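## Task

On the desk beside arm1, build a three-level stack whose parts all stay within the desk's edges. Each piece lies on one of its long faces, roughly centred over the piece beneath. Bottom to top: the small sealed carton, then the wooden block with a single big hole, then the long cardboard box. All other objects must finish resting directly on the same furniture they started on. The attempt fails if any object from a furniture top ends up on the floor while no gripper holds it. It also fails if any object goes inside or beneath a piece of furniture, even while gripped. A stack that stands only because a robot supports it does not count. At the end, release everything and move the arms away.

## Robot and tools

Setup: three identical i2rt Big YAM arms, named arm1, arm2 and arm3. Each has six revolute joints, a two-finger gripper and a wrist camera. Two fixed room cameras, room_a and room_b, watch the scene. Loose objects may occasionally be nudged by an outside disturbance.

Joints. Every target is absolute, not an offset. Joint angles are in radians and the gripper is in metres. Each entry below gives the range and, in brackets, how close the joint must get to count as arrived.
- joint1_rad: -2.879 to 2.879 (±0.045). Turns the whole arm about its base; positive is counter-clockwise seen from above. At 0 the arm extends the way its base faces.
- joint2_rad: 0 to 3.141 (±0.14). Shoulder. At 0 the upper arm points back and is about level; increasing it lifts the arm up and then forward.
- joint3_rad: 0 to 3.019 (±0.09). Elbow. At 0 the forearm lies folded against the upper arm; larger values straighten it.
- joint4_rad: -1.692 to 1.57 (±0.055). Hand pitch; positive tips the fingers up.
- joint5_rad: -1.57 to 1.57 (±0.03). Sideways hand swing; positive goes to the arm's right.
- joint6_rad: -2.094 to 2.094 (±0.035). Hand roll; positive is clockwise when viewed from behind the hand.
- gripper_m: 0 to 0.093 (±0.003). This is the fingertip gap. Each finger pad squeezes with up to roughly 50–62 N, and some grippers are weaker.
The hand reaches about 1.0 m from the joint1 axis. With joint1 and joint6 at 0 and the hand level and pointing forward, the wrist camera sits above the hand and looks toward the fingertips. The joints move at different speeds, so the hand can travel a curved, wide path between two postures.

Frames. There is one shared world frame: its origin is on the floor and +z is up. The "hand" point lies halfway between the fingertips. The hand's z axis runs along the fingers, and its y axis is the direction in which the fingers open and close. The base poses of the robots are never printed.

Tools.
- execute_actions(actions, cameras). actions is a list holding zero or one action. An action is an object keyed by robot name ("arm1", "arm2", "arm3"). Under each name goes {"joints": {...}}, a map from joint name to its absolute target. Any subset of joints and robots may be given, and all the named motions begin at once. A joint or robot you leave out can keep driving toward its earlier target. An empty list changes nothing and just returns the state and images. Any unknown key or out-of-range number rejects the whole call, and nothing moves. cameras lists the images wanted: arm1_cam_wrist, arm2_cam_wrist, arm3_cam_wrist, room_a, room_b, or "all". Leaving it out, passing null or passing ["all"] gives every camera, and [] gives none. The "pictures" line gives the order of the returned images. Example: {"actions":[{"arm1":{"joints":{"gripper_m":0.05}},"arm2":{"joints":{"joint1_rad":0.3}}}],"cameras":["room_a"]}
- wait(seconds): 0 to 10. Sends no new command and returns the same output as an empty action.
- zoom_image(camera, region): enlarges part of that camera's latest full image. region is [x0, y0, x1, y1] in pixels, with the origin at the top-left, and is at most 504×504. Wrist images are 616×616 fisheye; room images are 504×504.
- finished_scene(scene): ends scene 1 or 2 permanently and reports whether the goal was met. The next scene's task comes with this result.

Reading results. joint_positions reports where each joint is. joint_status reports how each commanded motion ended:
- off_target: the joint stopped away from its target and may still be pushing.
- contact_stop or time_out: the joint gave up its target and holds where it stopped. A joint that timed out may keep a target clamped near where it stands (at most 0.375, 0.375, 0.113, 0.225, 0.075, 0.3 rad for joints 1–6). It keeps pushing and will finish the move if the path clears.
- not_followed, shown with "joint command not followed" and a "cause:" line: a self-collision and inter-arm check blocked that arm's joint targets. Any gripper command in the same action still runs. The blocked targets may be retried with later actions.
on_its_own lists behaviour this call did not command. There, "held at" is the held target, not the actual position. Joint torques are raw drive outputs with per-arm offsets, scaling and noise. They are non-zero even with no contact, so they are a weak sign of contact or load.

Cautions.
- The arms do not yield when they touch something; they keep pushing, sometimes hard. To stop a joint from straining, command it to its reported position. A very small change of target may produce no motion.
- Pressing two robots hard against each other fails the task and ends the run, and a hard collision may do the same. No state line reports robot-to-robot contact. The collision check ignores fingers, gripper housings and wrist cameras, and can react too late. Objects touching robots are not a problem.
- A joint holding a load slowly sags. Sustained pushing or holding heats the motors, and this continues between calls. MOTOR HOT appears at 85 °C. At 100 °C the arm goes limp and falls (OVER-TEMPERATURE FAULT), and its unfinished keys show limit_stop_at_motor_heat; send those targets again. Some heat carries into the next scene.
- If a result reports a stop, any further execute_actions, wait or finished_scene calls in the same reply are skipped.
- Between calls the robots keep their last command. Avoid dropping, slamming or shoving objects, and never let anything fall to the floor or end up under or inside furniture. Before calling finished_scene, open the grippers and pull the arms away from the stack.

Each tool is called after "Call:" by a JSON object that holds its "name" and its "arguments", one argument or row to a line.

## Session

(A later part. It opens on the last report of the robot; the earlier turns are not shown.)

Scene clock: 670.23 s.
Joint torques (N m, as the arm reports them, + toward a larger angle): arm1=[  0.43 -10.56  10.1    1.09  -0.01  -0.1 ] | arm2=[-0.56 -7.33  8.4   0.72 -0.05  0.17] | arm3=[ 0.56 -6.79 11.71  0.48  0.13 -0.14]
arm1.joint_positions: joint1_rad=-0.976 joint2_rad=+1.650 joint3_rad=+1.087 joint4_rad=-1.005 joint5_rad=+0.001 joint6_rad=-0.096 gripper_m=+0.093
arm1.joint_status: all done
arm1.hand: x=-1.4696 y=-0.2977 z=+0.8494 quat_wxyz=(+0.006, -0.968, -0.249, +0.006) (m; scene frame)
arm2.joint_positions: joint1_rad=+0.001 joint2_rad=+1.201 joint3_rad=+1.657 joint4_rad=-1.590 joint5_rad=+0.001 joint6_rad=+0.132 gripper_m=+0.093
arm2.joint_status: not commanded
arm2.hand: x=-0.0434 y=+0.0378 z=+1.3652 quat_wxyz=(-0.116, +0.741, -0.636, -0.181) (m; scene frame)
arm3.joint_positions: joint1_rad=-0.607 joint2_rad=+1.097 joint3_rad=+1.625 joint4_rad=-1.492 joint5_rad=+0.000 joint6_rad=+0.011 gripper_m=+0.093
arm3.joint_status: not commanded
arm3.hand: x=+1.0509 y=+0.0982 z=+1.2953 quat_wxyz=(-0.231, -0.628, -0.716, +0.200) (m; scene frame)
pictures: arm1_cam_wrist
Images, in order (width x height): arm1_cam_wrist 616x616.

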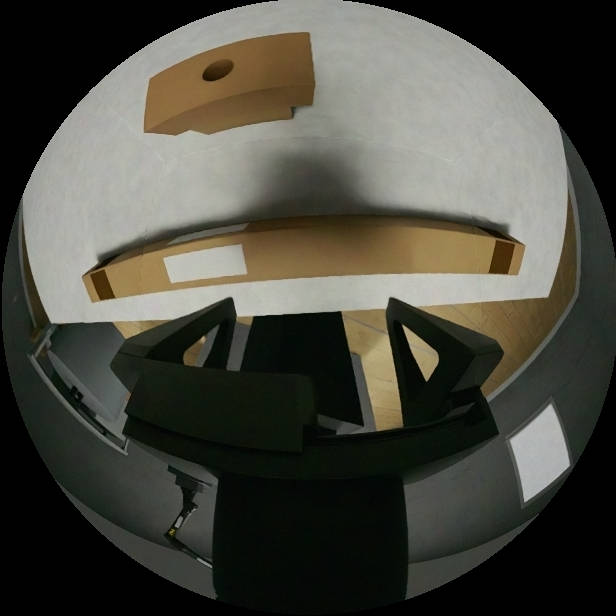

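Call:
{"name": "execute_actions", "arguments": {
  "actions": [
    {"arm1":{"joints":{"joint1_rad":-0.92,"joint2_rad":1.735,"joint3_rad":1.055,"joint4_rad":-0.88,"joint6_rad":1.485}}}
  ],
  "cameras": []
}}

Call:
{"name": "execute_actions", "arguments": {
  "actions": [
    {"arm1":{"joints":{"joint2_rad":1.83,"joint3_rad":1.015,"joint4_rad":-0.765}}}
  ],
  "cameras": ["arm1_cam_wrist"]
}}

Scene clock: 697.43 s.
Joint torques (N m, as the arm reports them, + toward a larger angle): arm1=[ -0.21 -11.27   8.89   1.03   0.11   0.04] | arm2=[-0.76 -7.28  8.35  0.71 -0.02  0.17] | arm3=[ 0.55 -6.78 11.7   0.48  0.13 -0.14]
arm1.joint_positions: joint1_rad=-0.919 joint2_rad=+1.728 joint3_rad=+1.053 joint4_rad=-0.896 joint5_rad=+0.001 joint6_rad=+1.476 gripper_m=+0.093
arm1.joint_status: all done
arm1.hand: x=-1.4624 y=-0.3214 z=+0.8054 quat_wxyz=(+0.001, -0.875, +0.484, +0.007) (m; scene frame)
arm2.joint_positions: joint1_rad=+0.001 joint2_rad=+1.201 joint3_rad=+1.657 joint4_rad=-1.590 joint5_rad=+0.001 joint6_rad=+0.132 gripper_m=+0.093
arm2.joint_status: not commanded
arm2.hand: x=-0.0434 y=+0.0378 z=+1.3652 quat_wxyz=(-0.116, +0.741, -0.636, -0.181) (m; scene frame)
arm3.joint_positions: joint1_rad=-0.607 joint2_rad=+1.097 joint3_rad=+1.625 joint4_rad=-1.492 joint5_rad=+0.000 joint6_rad=+0.011 gripper_m=+0.093
arm3.joint_status: not commanded
arm3.hand: x=+1.0509 y=+0.0982 z=+1.2953 quat_wxyz=(-0.231, -0.628, -0.716, +0.200) (m; scene frame)
pictures: none
No camera images: the call's "cameras" was empty. Leave "cameras" out to get every camera's image.

Scene clock: 698.33 s.
Joint torques (N m, as the arm reports them, + toward a larger angle): arm1=[ -0.18 -12.12   7.98   0.94   0.1    0.04] | arm2=[-0.22 -7.57  8.41  0.73 -0.04  0.16] | arm3=[ 0.57 -6.8  11.71  0.48  0.13 -0.14]
arm1.joint_positions: joint1_rad=-0.919 joint2_rad=+1.825 joint3_rad=+1.012 joint4_rad=-0.781 joint5_rad=+0.001 joint6_rad=+1.476 gripper_m=+0.093
arm1.joint_status: all done
arm1.hand: x=-1.4568 y=-0.3179 z=+0.7525 quat_wxyz=(+0.011, -0.875, +0.485, +0.000) (m; scene frame)
arm2.joint_positions: joint1_rad=+0.001 joint2_rad=+1.201 joint3_rad=+1.657 joint4_rad=-1.590 joint5_rad=+0.001 joint6_rad=+0.132 gripper_m=+0.093
arm2.joint_status: not commanded
arm2.hand: x=-0.0434 y=+0.0378 z=+1.3652 quat_wxyz=(-0.116, +0.741, -0.636, -0.181) (m; scene frame)
arm3.joint_positions: joint1_rad=-0.607 joint2_rad=+1.097 joint3_rad=+1.625 joint4_rad=-1.492 joint5_rad=+0.000 joint6_rad=+0.011 gripper_m=+0.093
arm3.joint_status: not commanded
arm3.hand: x=+1.0509 y=+0.0982 z=+1.2953 quat_wxyz=(-0.231, -0.628, -0.716, +0.200) (m; scene frame)
pictures: arm1_cam_wrist
Images, in order (width x height): arm1_cam_wrist 616x616.

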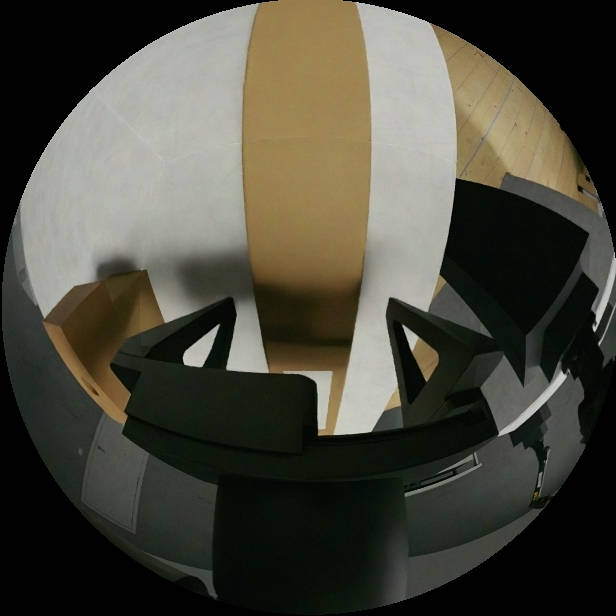

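Call:
{"name": "execute_actions", "arguments": {
  "actions": [
    {"arm1":{"joints":{"gripper_m":0.03}}}
  ],
  "cameras": []
}}

Call:
{"name": "execute_actions", "arguments": {
  "actions": [
    {"arm1":{"joints":{"joint2_rad":1.59,"joint3_rad":1.18,"joint4_rad":-1.16}}}
  ],
  "cameras": ["arm1_cam_wrist"]
}}

Scene clock: 708.87 s.
Joint torques (N m, as the arm reports them, + toward a larger angle): arm1=[ -0.23 -11.84   8.     0.94   0.1    0.03] | arm2=[ 0.2  -7.04  8.4   0.82 -0.02  0.16] | arm3=[ 0.6  -6.81 11.7   0.47  0.13 -0.14]
arm1.joint_positions: joint1_rad=-0.919 joint2_rad=+1.825 joint3_rad=+1.012 joint4_rad=-0.780 joint5_rad=+0.001 joint6_rad=+1.478 gripper_m=+0.049
arm1.joint_status: gripper_m off_target (ended at +0.049, target +0.030)
arm1.hand: x=-1.4570 y=-0.3180 z=+0.7525 quat_wxyz=(+0.011, -0.874, +0.486, +0.001) (m; scene frame)
arm2.joint_positions: joint1_rad=+0.001 joint2_rad=+1.201 joint3_rad=+1.657 joint4_rad=-1.590 joint5_rad=+0.001 joint6_rad=+0.132 gripper_m=+0.093
arm2.joint_status: not commanded
arm2.hand: x=-0.0434 y=+0.0378 z=+1.3652 quat_wxyz=(-0.116, +0.741, -0.636, -0.181) (m; scene frame)
arm3.joint_positions: joint1_rad=-0.607 joint2_rad=+1.097 joint3_rad=+1.625 joint4_rad=-1.492 joint5_rad=+0.000 joint6_rad=+0.011 gripper_m=+0.093
arm3.joint_status: not commanded
arm3.hand: x=+1.0509 y=+0.0982 z=+1.2953 quat_wxyz=(-0.231, -0.628, -0.716, +0.200) (m; scene frame)
pictures: none
No camera images: the call's "cameras" was empty. Leave "cameras" out to get every camera's image.

Scene clock: 710.10 s.
Joint torques (N m, as the arm reports them, + toward a larger angle): arm1=[-0.17 -9.72 11.17 -0.24  0.11  0.02] | arm2=[-0.92 -7.43  8.39  0.66 -0.02  0.16] | arm3=[ 0.57 -6.8  11.7   0.48  0.13 -0.14]
arm1.joint_positions: joint1_rad=-0.919 joint2_rad=+1.576 joint3_rad=+1.167 joint4_rad=-1.146 joint5_rad=+0.001 joint6_rad=+1.478 gripper_m=+0.049
arm1.joint_status: all done
arm1.hand: x=-1.4612 y=-0.3222 z=+0.9071 quat_wxyz=(-0.005, -0.874, +0.485, +0.012) (m; scene frame)
arm2.joint_positions: joint1_rad=+0.001 joint2_rad=+1.201 joint3_rad=+1.657 joint4_rad=-1.590 joint5_rad=+0.001 joint6_rad=+0.132 gripper_m=+0.093
arm2.joint_status: not commanded
arm2.hand: x=-0.0434 y=+0.0378 z=+1.3652 quat_wxyz=(-0.116, +0.741, -0.636, -0.181) (m; scene frame)
arm3.joint_positions: joint1_rad=-0.607 joint2_rad=+1.097 joint3_rad=+1.625 joint4_rad=-1.492 joint5_rad=+0.000 joint6_rad=+0.011 gripper_m=+0.093
arm3.joint_status: not commanded
arm3.hand: x=+1.0509 y=+0.0982 z=+1.2953 quat_wxyz=(-0.231, -0.628, -0.716, +0.200) (m; scene frame)
pictures: arm1_cam_wrist
Images, in order (width x height): arm1_cam_wrist 616x616.

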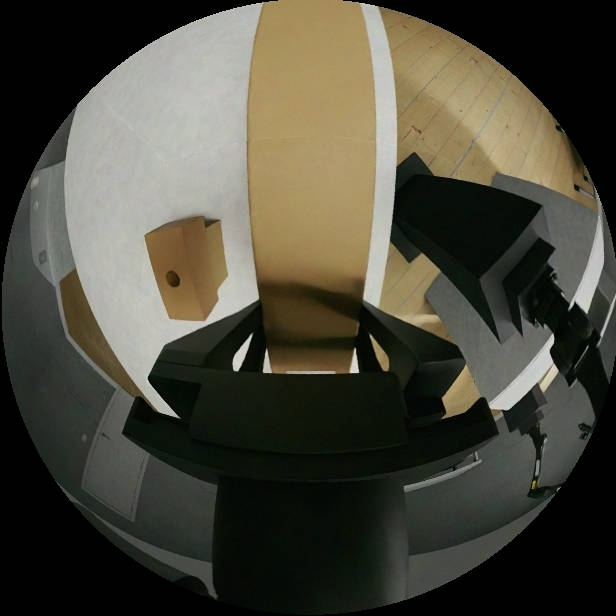

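Call:
{"name": "execute_actions", "arguments": {
  "actions": [
    {"arm1":{"joints":{"joint1_rad":-0.838,"joint2_rad":1.85,"joint3_rad":1.745,"joint4_rad":-1.45,"joint6_rad":1.575}}}
  ],
  "cameras": ["room_a"]
}}

Scene clock: 723.00 s.
Joint torques (N m, as the arm reports them, + toward a larger angle): arm1=[ -0.64 -15.46  13.72  -0.29   0.11   0.04] | arm2=[-0.54 -7.32  8.5   0.7  -0.03  0.15] | arm3=[ 0.57 -6.81 11.71  0.48  0.13 -0.14]
arm1.joint_positions: joint1_rad=-0.832 joint2_rad=+1.847 joint3_rad=+1.711 joint4_rad=-1.436 joint5_rad=+0.001 joint6_rad=+1.566 gripper_m=+0.049
arm1.joint_status: all done
arm1.hand: x=-1.5459 y=-0.4206 z=+0.9745 quat_wxyz=(+0.002, -0.874, +0.486, +0.007) (m; scene frame)
arm2.joint_positions: joint1_rad=+0.001 joint2_rad=+1.201 joint3_rad=+1.657 joint4_rad=-1.590 joint5_rad=+0.001 joint6_rad=+0.132 gripper_m=+0.093
arm2.joint_status: not commanded
arm2.hand: x=-0.0434 y=+0.0378 z=+1.3652 quat_wxyz=(-0.116, +0.741, -0.636, -0.181) (m; scene frame)
arm3.joint_positions: joint1_rad=-0.607 joint2_rad=+1.097 joint3_rad=+1.625 joint4_rad=-1.492 joint5_rad=+0.000 joint6_rad=+0.011 gripper_m=+0.093
arm3.joint_status: not commanded
arm3.hand: x=+1.0509 y=+0.0982 z=+1.2953 quat_wxyz=(-0.231, -0.628, -0.716, +0.200) (m; scene frame)
pictures: room_a
Images, in order (width x height): room_a 504x504.

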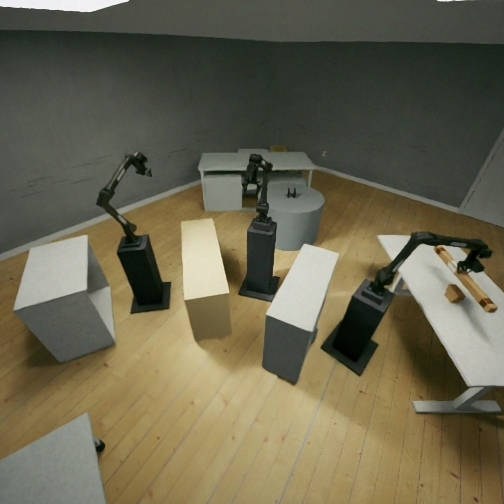

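Call:
{"name": "execute_actions", "arguments": {
  "actions": [
    {"arm1":{"joints":{"joint1_rad":-0.853,"joint2_rad":2.01,"joint3_rad":1.685,"joint4_rad":-1.222}}}
  ],
  "cameras": ["arm1_cam_wrist","room_a","room_b"]
}}

Scene clock: 729.67 s.
Joint torques (N m, as the arm reports them, + toward a larger angle): arm1=[ -0.91 -18.54  11.51   0.92   0.11   0.04] | arm2=[ 0.14 -7.54  8.35  0.64  0.01  0.17] | arm3=[ 0.56 -6.81 11.7   0.48  0.13 -0.14]
arm1.joint_positions: joint1_rad=-0.845 joint2_rad=+2.023 joint3_rad=+1.670 joint4_rad=-1.236 joint5_rad=+0.001 joint6_rad=+1.566 gripper_m=+0.049
arm1.joint_status: all done
arm1.hand: x=-1.5795 y=-0.4306 z=+0.8596 quat_wxyz=(+0.010, -0.871, +0.492, +0.002) (m; scene frame)
arm2.joint_positions: joint1_rad=+0.001 joint2_rad=+1.201 joint3_rad=+1.657 joint4_rad=-1.590 joint5_rad=+0.001 joint6_rad=+0.132 gripper_m=+0.093
arm2.joint_status: not commanded
arm2.hand: x=-0.0434 y=+0.0378 z=+1.3652 quat_wxyz=(-0.116, +0.741, -0.636, -0.181) (m; scene frame)
arm3.joint_positions: joint1_rad=-0.607 joint2_rad=+1.097 joint3_rad=+1.625 joint4_rad=-1.492 joint5_rad=+0.000 joint6_rad=+0.011 gripper_m=+0.093
arm3.joint_status: not commanded
arm3.hand: x=+1.0509 y=+0.0982 z=+1.2953 quat_wxyz=(-0.231, -0.628, -0.716, +0.200) (m; scene frame)
pictures: arm1_cam_wrist, room_a, room_b
Images, in order (width x height): arm1_cam_wrist 616x616, room_a 504x504, room_b 504x504.

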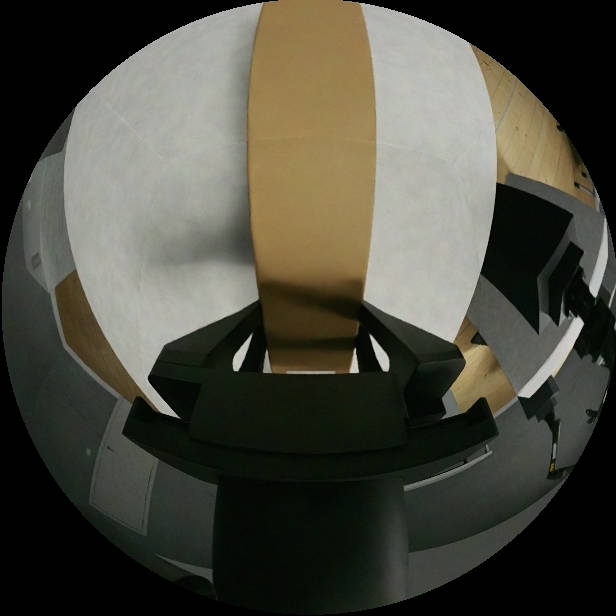

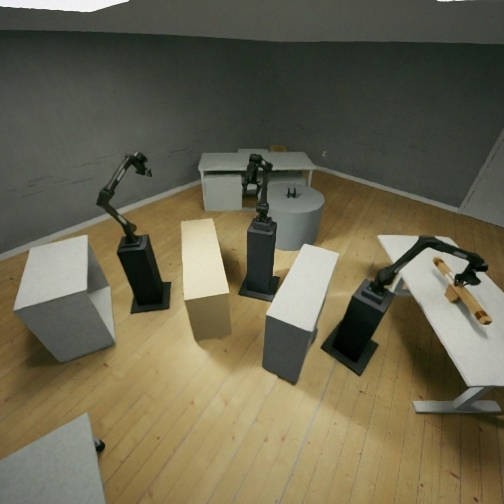

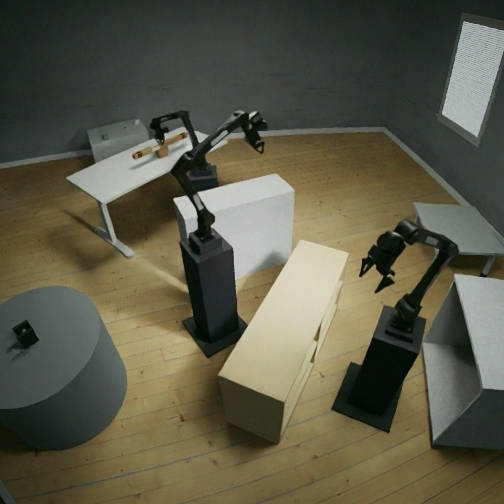

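Call:
{"name": "execute_actions", "arguments": {
  "actions": [
    {"arm1":{"joints":{"joint2_rad":2.06,"joint4_rad":-1.185}}}
  ],
  "cameras": []
}}

Scene clock: 735.37 s.
Joint torques (N m, as the arm reports them, + toward a larger angle): arm1=[ -0.9  -15.46  11.5    0.94   0.1    0.04] | arm2=[-0.66 -7.46  8.36  0.66  0.02  0.16] | arm3=[ 0.57 -6.8  11.7   0.49  0.13 -0.14]
arm1.joint_positions: joint1_rad=-0.845 joint2_rad=+2.034 joint3_rad=+1.670 joint4_rad=-1.200 joint5_rad=+0.001 joint6_rad=+1.566 gripper_m=+0.049
arm1.joint_status: all done
arm1.hand: x=-1.5866 y=-0.4347 z=+0.8531 quat_wxyz=(-0.001, -0.871, +0.492, +0.008) (m; scene frame)
arm2.joint_positions: joint1_rad=+0.001 joint2_rad=+1.201 joint3_rad=+1.657 joint4_rad=-1.590 joint5_rad=+0.001 joint6_rad=+0.132 gripper_m=+0.093
arm2.joint_status: not commanded
arm2.hand: x=-0.0434 y=+0.0378 z=+1.3652 quat_wxyz=(-0.116, +0.741, -0.636, -0.181) (m; scene frame)
arm3.joint_positions: joint1_rad=-0.607 joint2_rad=+1.097 joint3_rad=+1.625 joint4_rad=-1.492 joint5_rad=+0.000 joint6_rad=+0.011 gripper_m=+0.093
arm3.joint_status: not commanded
arm3.hand: x=+1.0509 y=+0.0982 z=+1.2953 quat_wxyz=(-0.231, -0.628, -0.716, +0.200) (m; scene frame)
pictures: none
No camera images: the call's "cameras" was empty. Leave "cameras" out to get every camera's image.

Call:
{"name": "execute_actions", "arguments": {
  "actions": [
    {"arm1":{"joints":{"joint2_rad":2.085}}}
  ],
  "cameras": []
}}

Scene clock: 738.80 s.
Joint torques (N m, as the arm reports them, + toward a larger angle): arm1=[ -0.86 -13.78  11.54   0.97   0.11   0.04] | arm2=[-0.28 -7.97  8.41  0.62  0.    0.15] | arm3=[ 0.55 -6.77 11.71  0.48  0.13 -0.14]
arm1.joint_positions: joint1_rad=-0.845 joint2_rad=+2.035 joint3_rad=+1.670 joint4_rad=-1.200 joint5_rad=+0.001 joint6_rad=+1.566 gripper_m=+0.049
arm1.joint_status: all done
arm1.hand: x=-1.5865 y=-0.4347 z=+0.8525 quat_wxyz=(-0.001, -0.871, +0.492, +0.008) (m; scene frame)
arm2.joint_positions: joint1_rad=+0.001 joint2_rad=+1.201 joint3_rad=+1.657 joint4_rad=-1.590 joint5_rad=+0.001 joint6_rad=+0.132 gripper_m=+0.093
arm2.joint_status: not commanded
arm2.hand: x=-0.0434 y=+0.0378 z=+1.3652 quat_wxyz=(-0.116, +0.741, -0.636, -0.181) (m; scene frame)
arm3.joint_positions: joint1_rad=-0.607 joint2_rad=+1.097 joint3_rad=+1.625 joint4_rad=-1.492 joint5_rad=+0.000 joint6_rad=+0.011 gripper_m=+0.093
arm3.joint_status: not commanded
arm3.hand: x=+1.0509 y=+0.0982 z=+1.2953 quat_wxyz=(-0.231, -0.628, -0.716, +0.200) (m; scene frame)
pictures: none
No camera images: the call's "cameras" was empty. Leave "cameras" out to get every camera's image.

Contact. Release and retreat.

Call:
{"name": "execute_actions", "arguments": {
  "actions": [
    {"arm1":{"joints":{"joint2_rad":2.035,"gripper_m":0.093}}}
  ],
  "cameras": []
}}

Call:
{"name": "execute_actions", "arguments": {
  "actions": [
    {"arm1":{"joints":{"joint2_rad":1.75,"joint4_rad":-1.3}}}
  ]
}}

Scene clock: 746.20 s.
Joint torques (N m, as the arm reports them, + toward a larger angle): arm1=[ -0.91 -17.56  11.56   0.94   0.11   0.03] | arm2=[-0.61 -7.2   8.4   0.69 -0.01  0.16] | arm3=[ 0.56 -6.82 11.7   0.47  0.13 -0.14]
arm1.joint_positions: joint1_rad=-0.845 joint2_rad=+2.035 joint3_rad=+1.670 joint4_rad=-1.199 joint5_rad=+0.001 joint6_rad=+1.567 gripper_m=+0.093
arm1.joint_status: all done
arm1.hand: x=-1.5867 y=-0.4348 z=+0.8527 quat_wxyz=(-0.001, -0.870, +0.492, +0.008) (m; scene frame)
arm2.joint_positions: joint1_rad=+0.001 joint2_rad=+1.201 joint3_rad=+1.657 joint4_rad=-1.590 joint5_rad=+0.001 joint6_rad=+0.132 gripper_m=+0.093
arm2.joint_status: not commanded
arm2.hand: x=-0.0434 y=+0.0378 z=+1.3652 quat_wxyz=(-0.116, +0.741, -0.636, -0.181) (m; scene frame)
arm3.joint_positions: joint1_rad=-0.607 joint2_rad=+1.097 joint3_rad=+1.625 joint4_rad=-1.492 joint5_rad=+0.000 joint6_rad=+0.011 gripper_m=+0.093
arm3.joint_status: not commanded
arm3.hand: x=+1.0509 y=+0.0982 z=+1.2953 quat_wxyz=(-0.231, -0.628, -0.716, +0.200) (m; scene frame)
pictures: none
No camera images: the call's "cameras" was empty. Leave "cameras" out to get every camera's image.

Scene clock: 747.57 s.
Joint torques (N m, as the arm reports them, + toward a larger angle): arm1=[ -0.89 -13.08  12.56   0.14   0.1    0.02] | arm2=[-0.53 -7.54  8.31  0.61  0.    0.17] | arm3=[ 0.57 -6.8  11.7   0.48  0.13 -0.14]
arm1.joint_positions: joint1_rad=-0.845 joint2_rad=+1.735 joint3_rad=+1.670 joint4_rad=-1.285 joint5_rad=+0.001 joint6_rad=+1.567 gripper_m=+0.093
arm1.joint_status: all done
arm1.hand: x=-1.5636 y=-0.4236 z=+1.0242 quat_wxyz=(-0.094, -0.865, +0.488, +0.061) (m; scene frame)
arm2.joint_positions: joint1_rad=+0.001 joint2_rad=+1.201 joint3_rad=+1.657 joint4_rad=-1.590 joint5_rad=+0.001 joint6_rad=+0.132 gripper_m=+0.093
arm2.joint_status: not commanded
arm2.hand: x=-0.0434 y=+0.0378 z=+1.3652 quat_wxyz=(-0.116, +0.741, -0.636, -0.181) (m; scene frame)
arm3.joint_positions: joint1_rad=-0.607 joint2_rad=+1.097 joint3_rad=+1.625 joint4_rad=-1.492 joint5_rad=+0.000 joint6_rad=+0.011 gripper_m=+0.093
arm3.joint_status: not commanded
arm3.hand: x=+1.0509 y=+0.0982 z=+1.2953 quat_wxyz=(-0.231, -0.628, -0.716, +0.200) (m; scene frame)
pictures: arm1_cam_wrist, arm2_cam_wrist, arm3_cam_wrist, room_a, room_b
Images, in order (width x height): arm1_cam_wrist 616x616, arm2_cam_wrist 616x616, arm3_cam_wrist 616x616, room_a 504x504, room_b 504x504.

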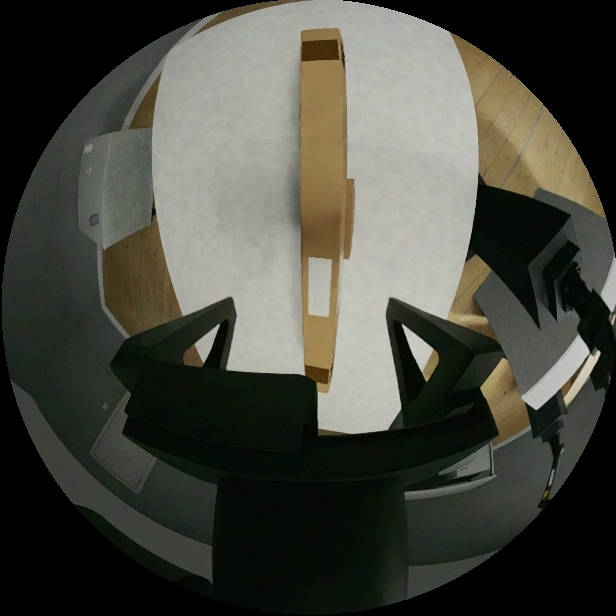

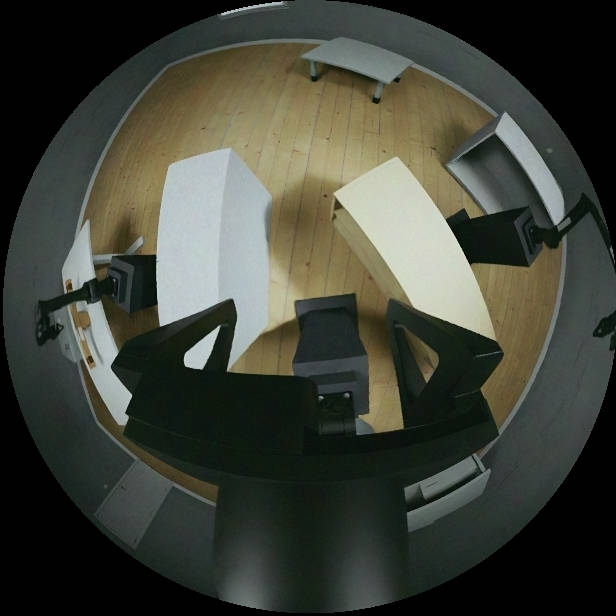

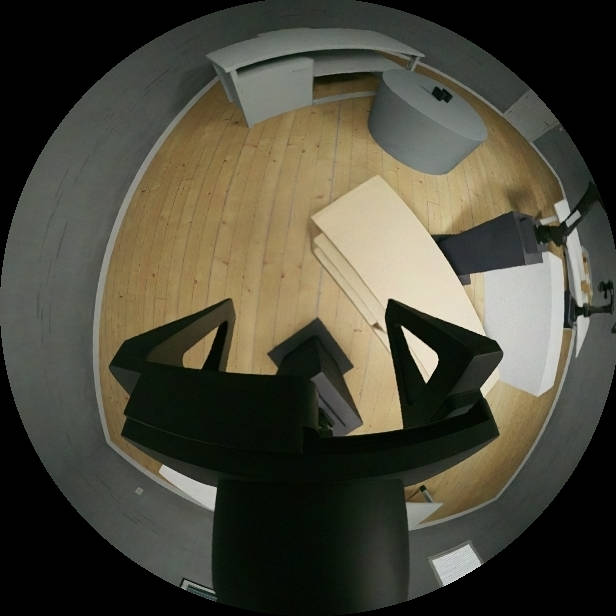

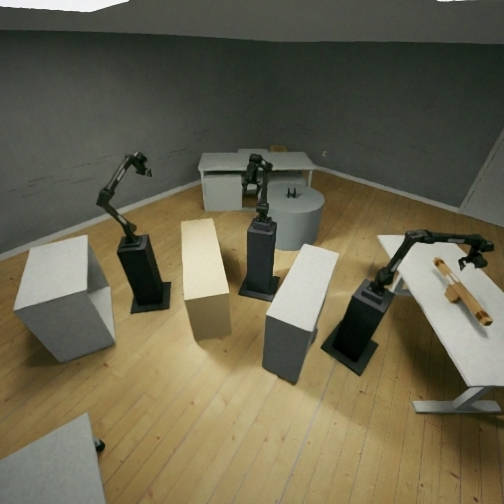

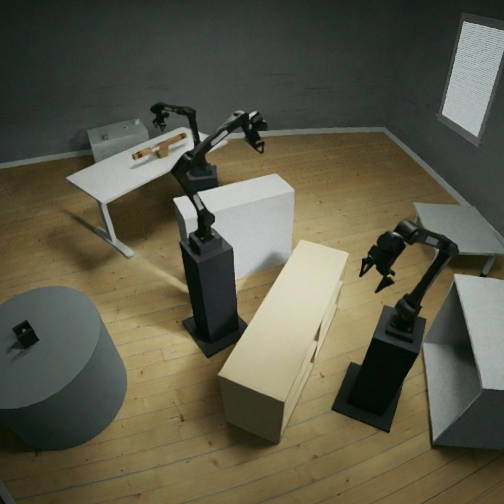

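Call:
{"name": "execute_actions", "arguments": {
  "actions": [
    {"arm1":{"joints":{"joint2_rad":1.3}}}
  ],
  "cameras": ["room_a"]
}}

Call:
{"name": "finished_scene", "arguments": {
  "scene": 1
}}

Scene clock: 753.73 s.
Joint torques (N m, as the arm reports them, + toward a larger angle): arm1=[-0.72 -7.87 11.67  0.94  0.08 -0.02] | arm2=[ 0.16 -7.44  8.43  0.69 -0.04  0.18] | arm3=[ 0.57 -6.81 11.71  0.47  0.13 -0.14]
arm1.joint_positions: joint1_rad=-0.845 joint2_rad=+1.302 joint3_rad=+1.679 joint4_rad=-1.286 joint5_rad=+0.001 joint6_rad=+1.567 gripper_m=+0.093
arm1.joint_status: all done
arm1.hand: x=-1.4820 y=-0.3782 z=+1.2560 quat_wxyz=(-0.281, -0.824, +0.463, +0.167) (m; scene frame)
arm2.joint_positions: joint1_rad=+0.001 joint2_rad=+1.201 joint3_rad=+1.657 joint4_rad=-1.590 joint5_rad=+0.001 joint6_rad=+0.132 gripper_m=+0.093
arm2.joint_status: not commanded
arm2.hand: x=-0.0434 y=+0.0378 z=+1.3652 quat_wxyz=(-0.116, +0.741, -0.636, -0.181) (m; scene frame)
arm3.joint_positions: joint1_rad=-0.607 joint2_rad=+1.097 joint3_rad=+1.625 joint4_rad=-1.492 joint5_rad=+0.000 joint6_rad=+0.011 gripper_m=+0.093
arm3.joint_status: not commanded
arm3.hand: x=+1.0509 y=+0.0982 z=+1.2953 quat_wxyz=(-0.231, -0.628, -0.716, +0.200) (m; scene frame)
pictures: room_a
Images, in order (width x height): room_a 504x504.

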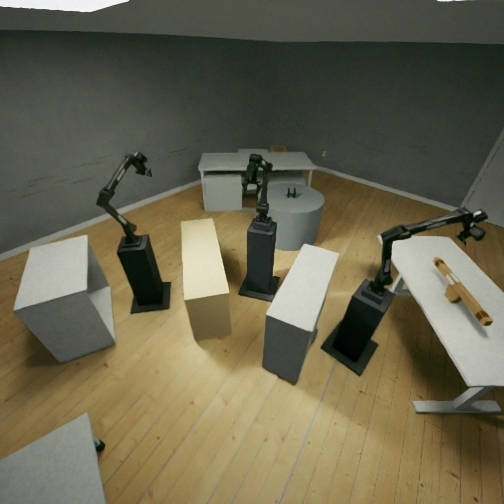

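The scene is finished: the task was done.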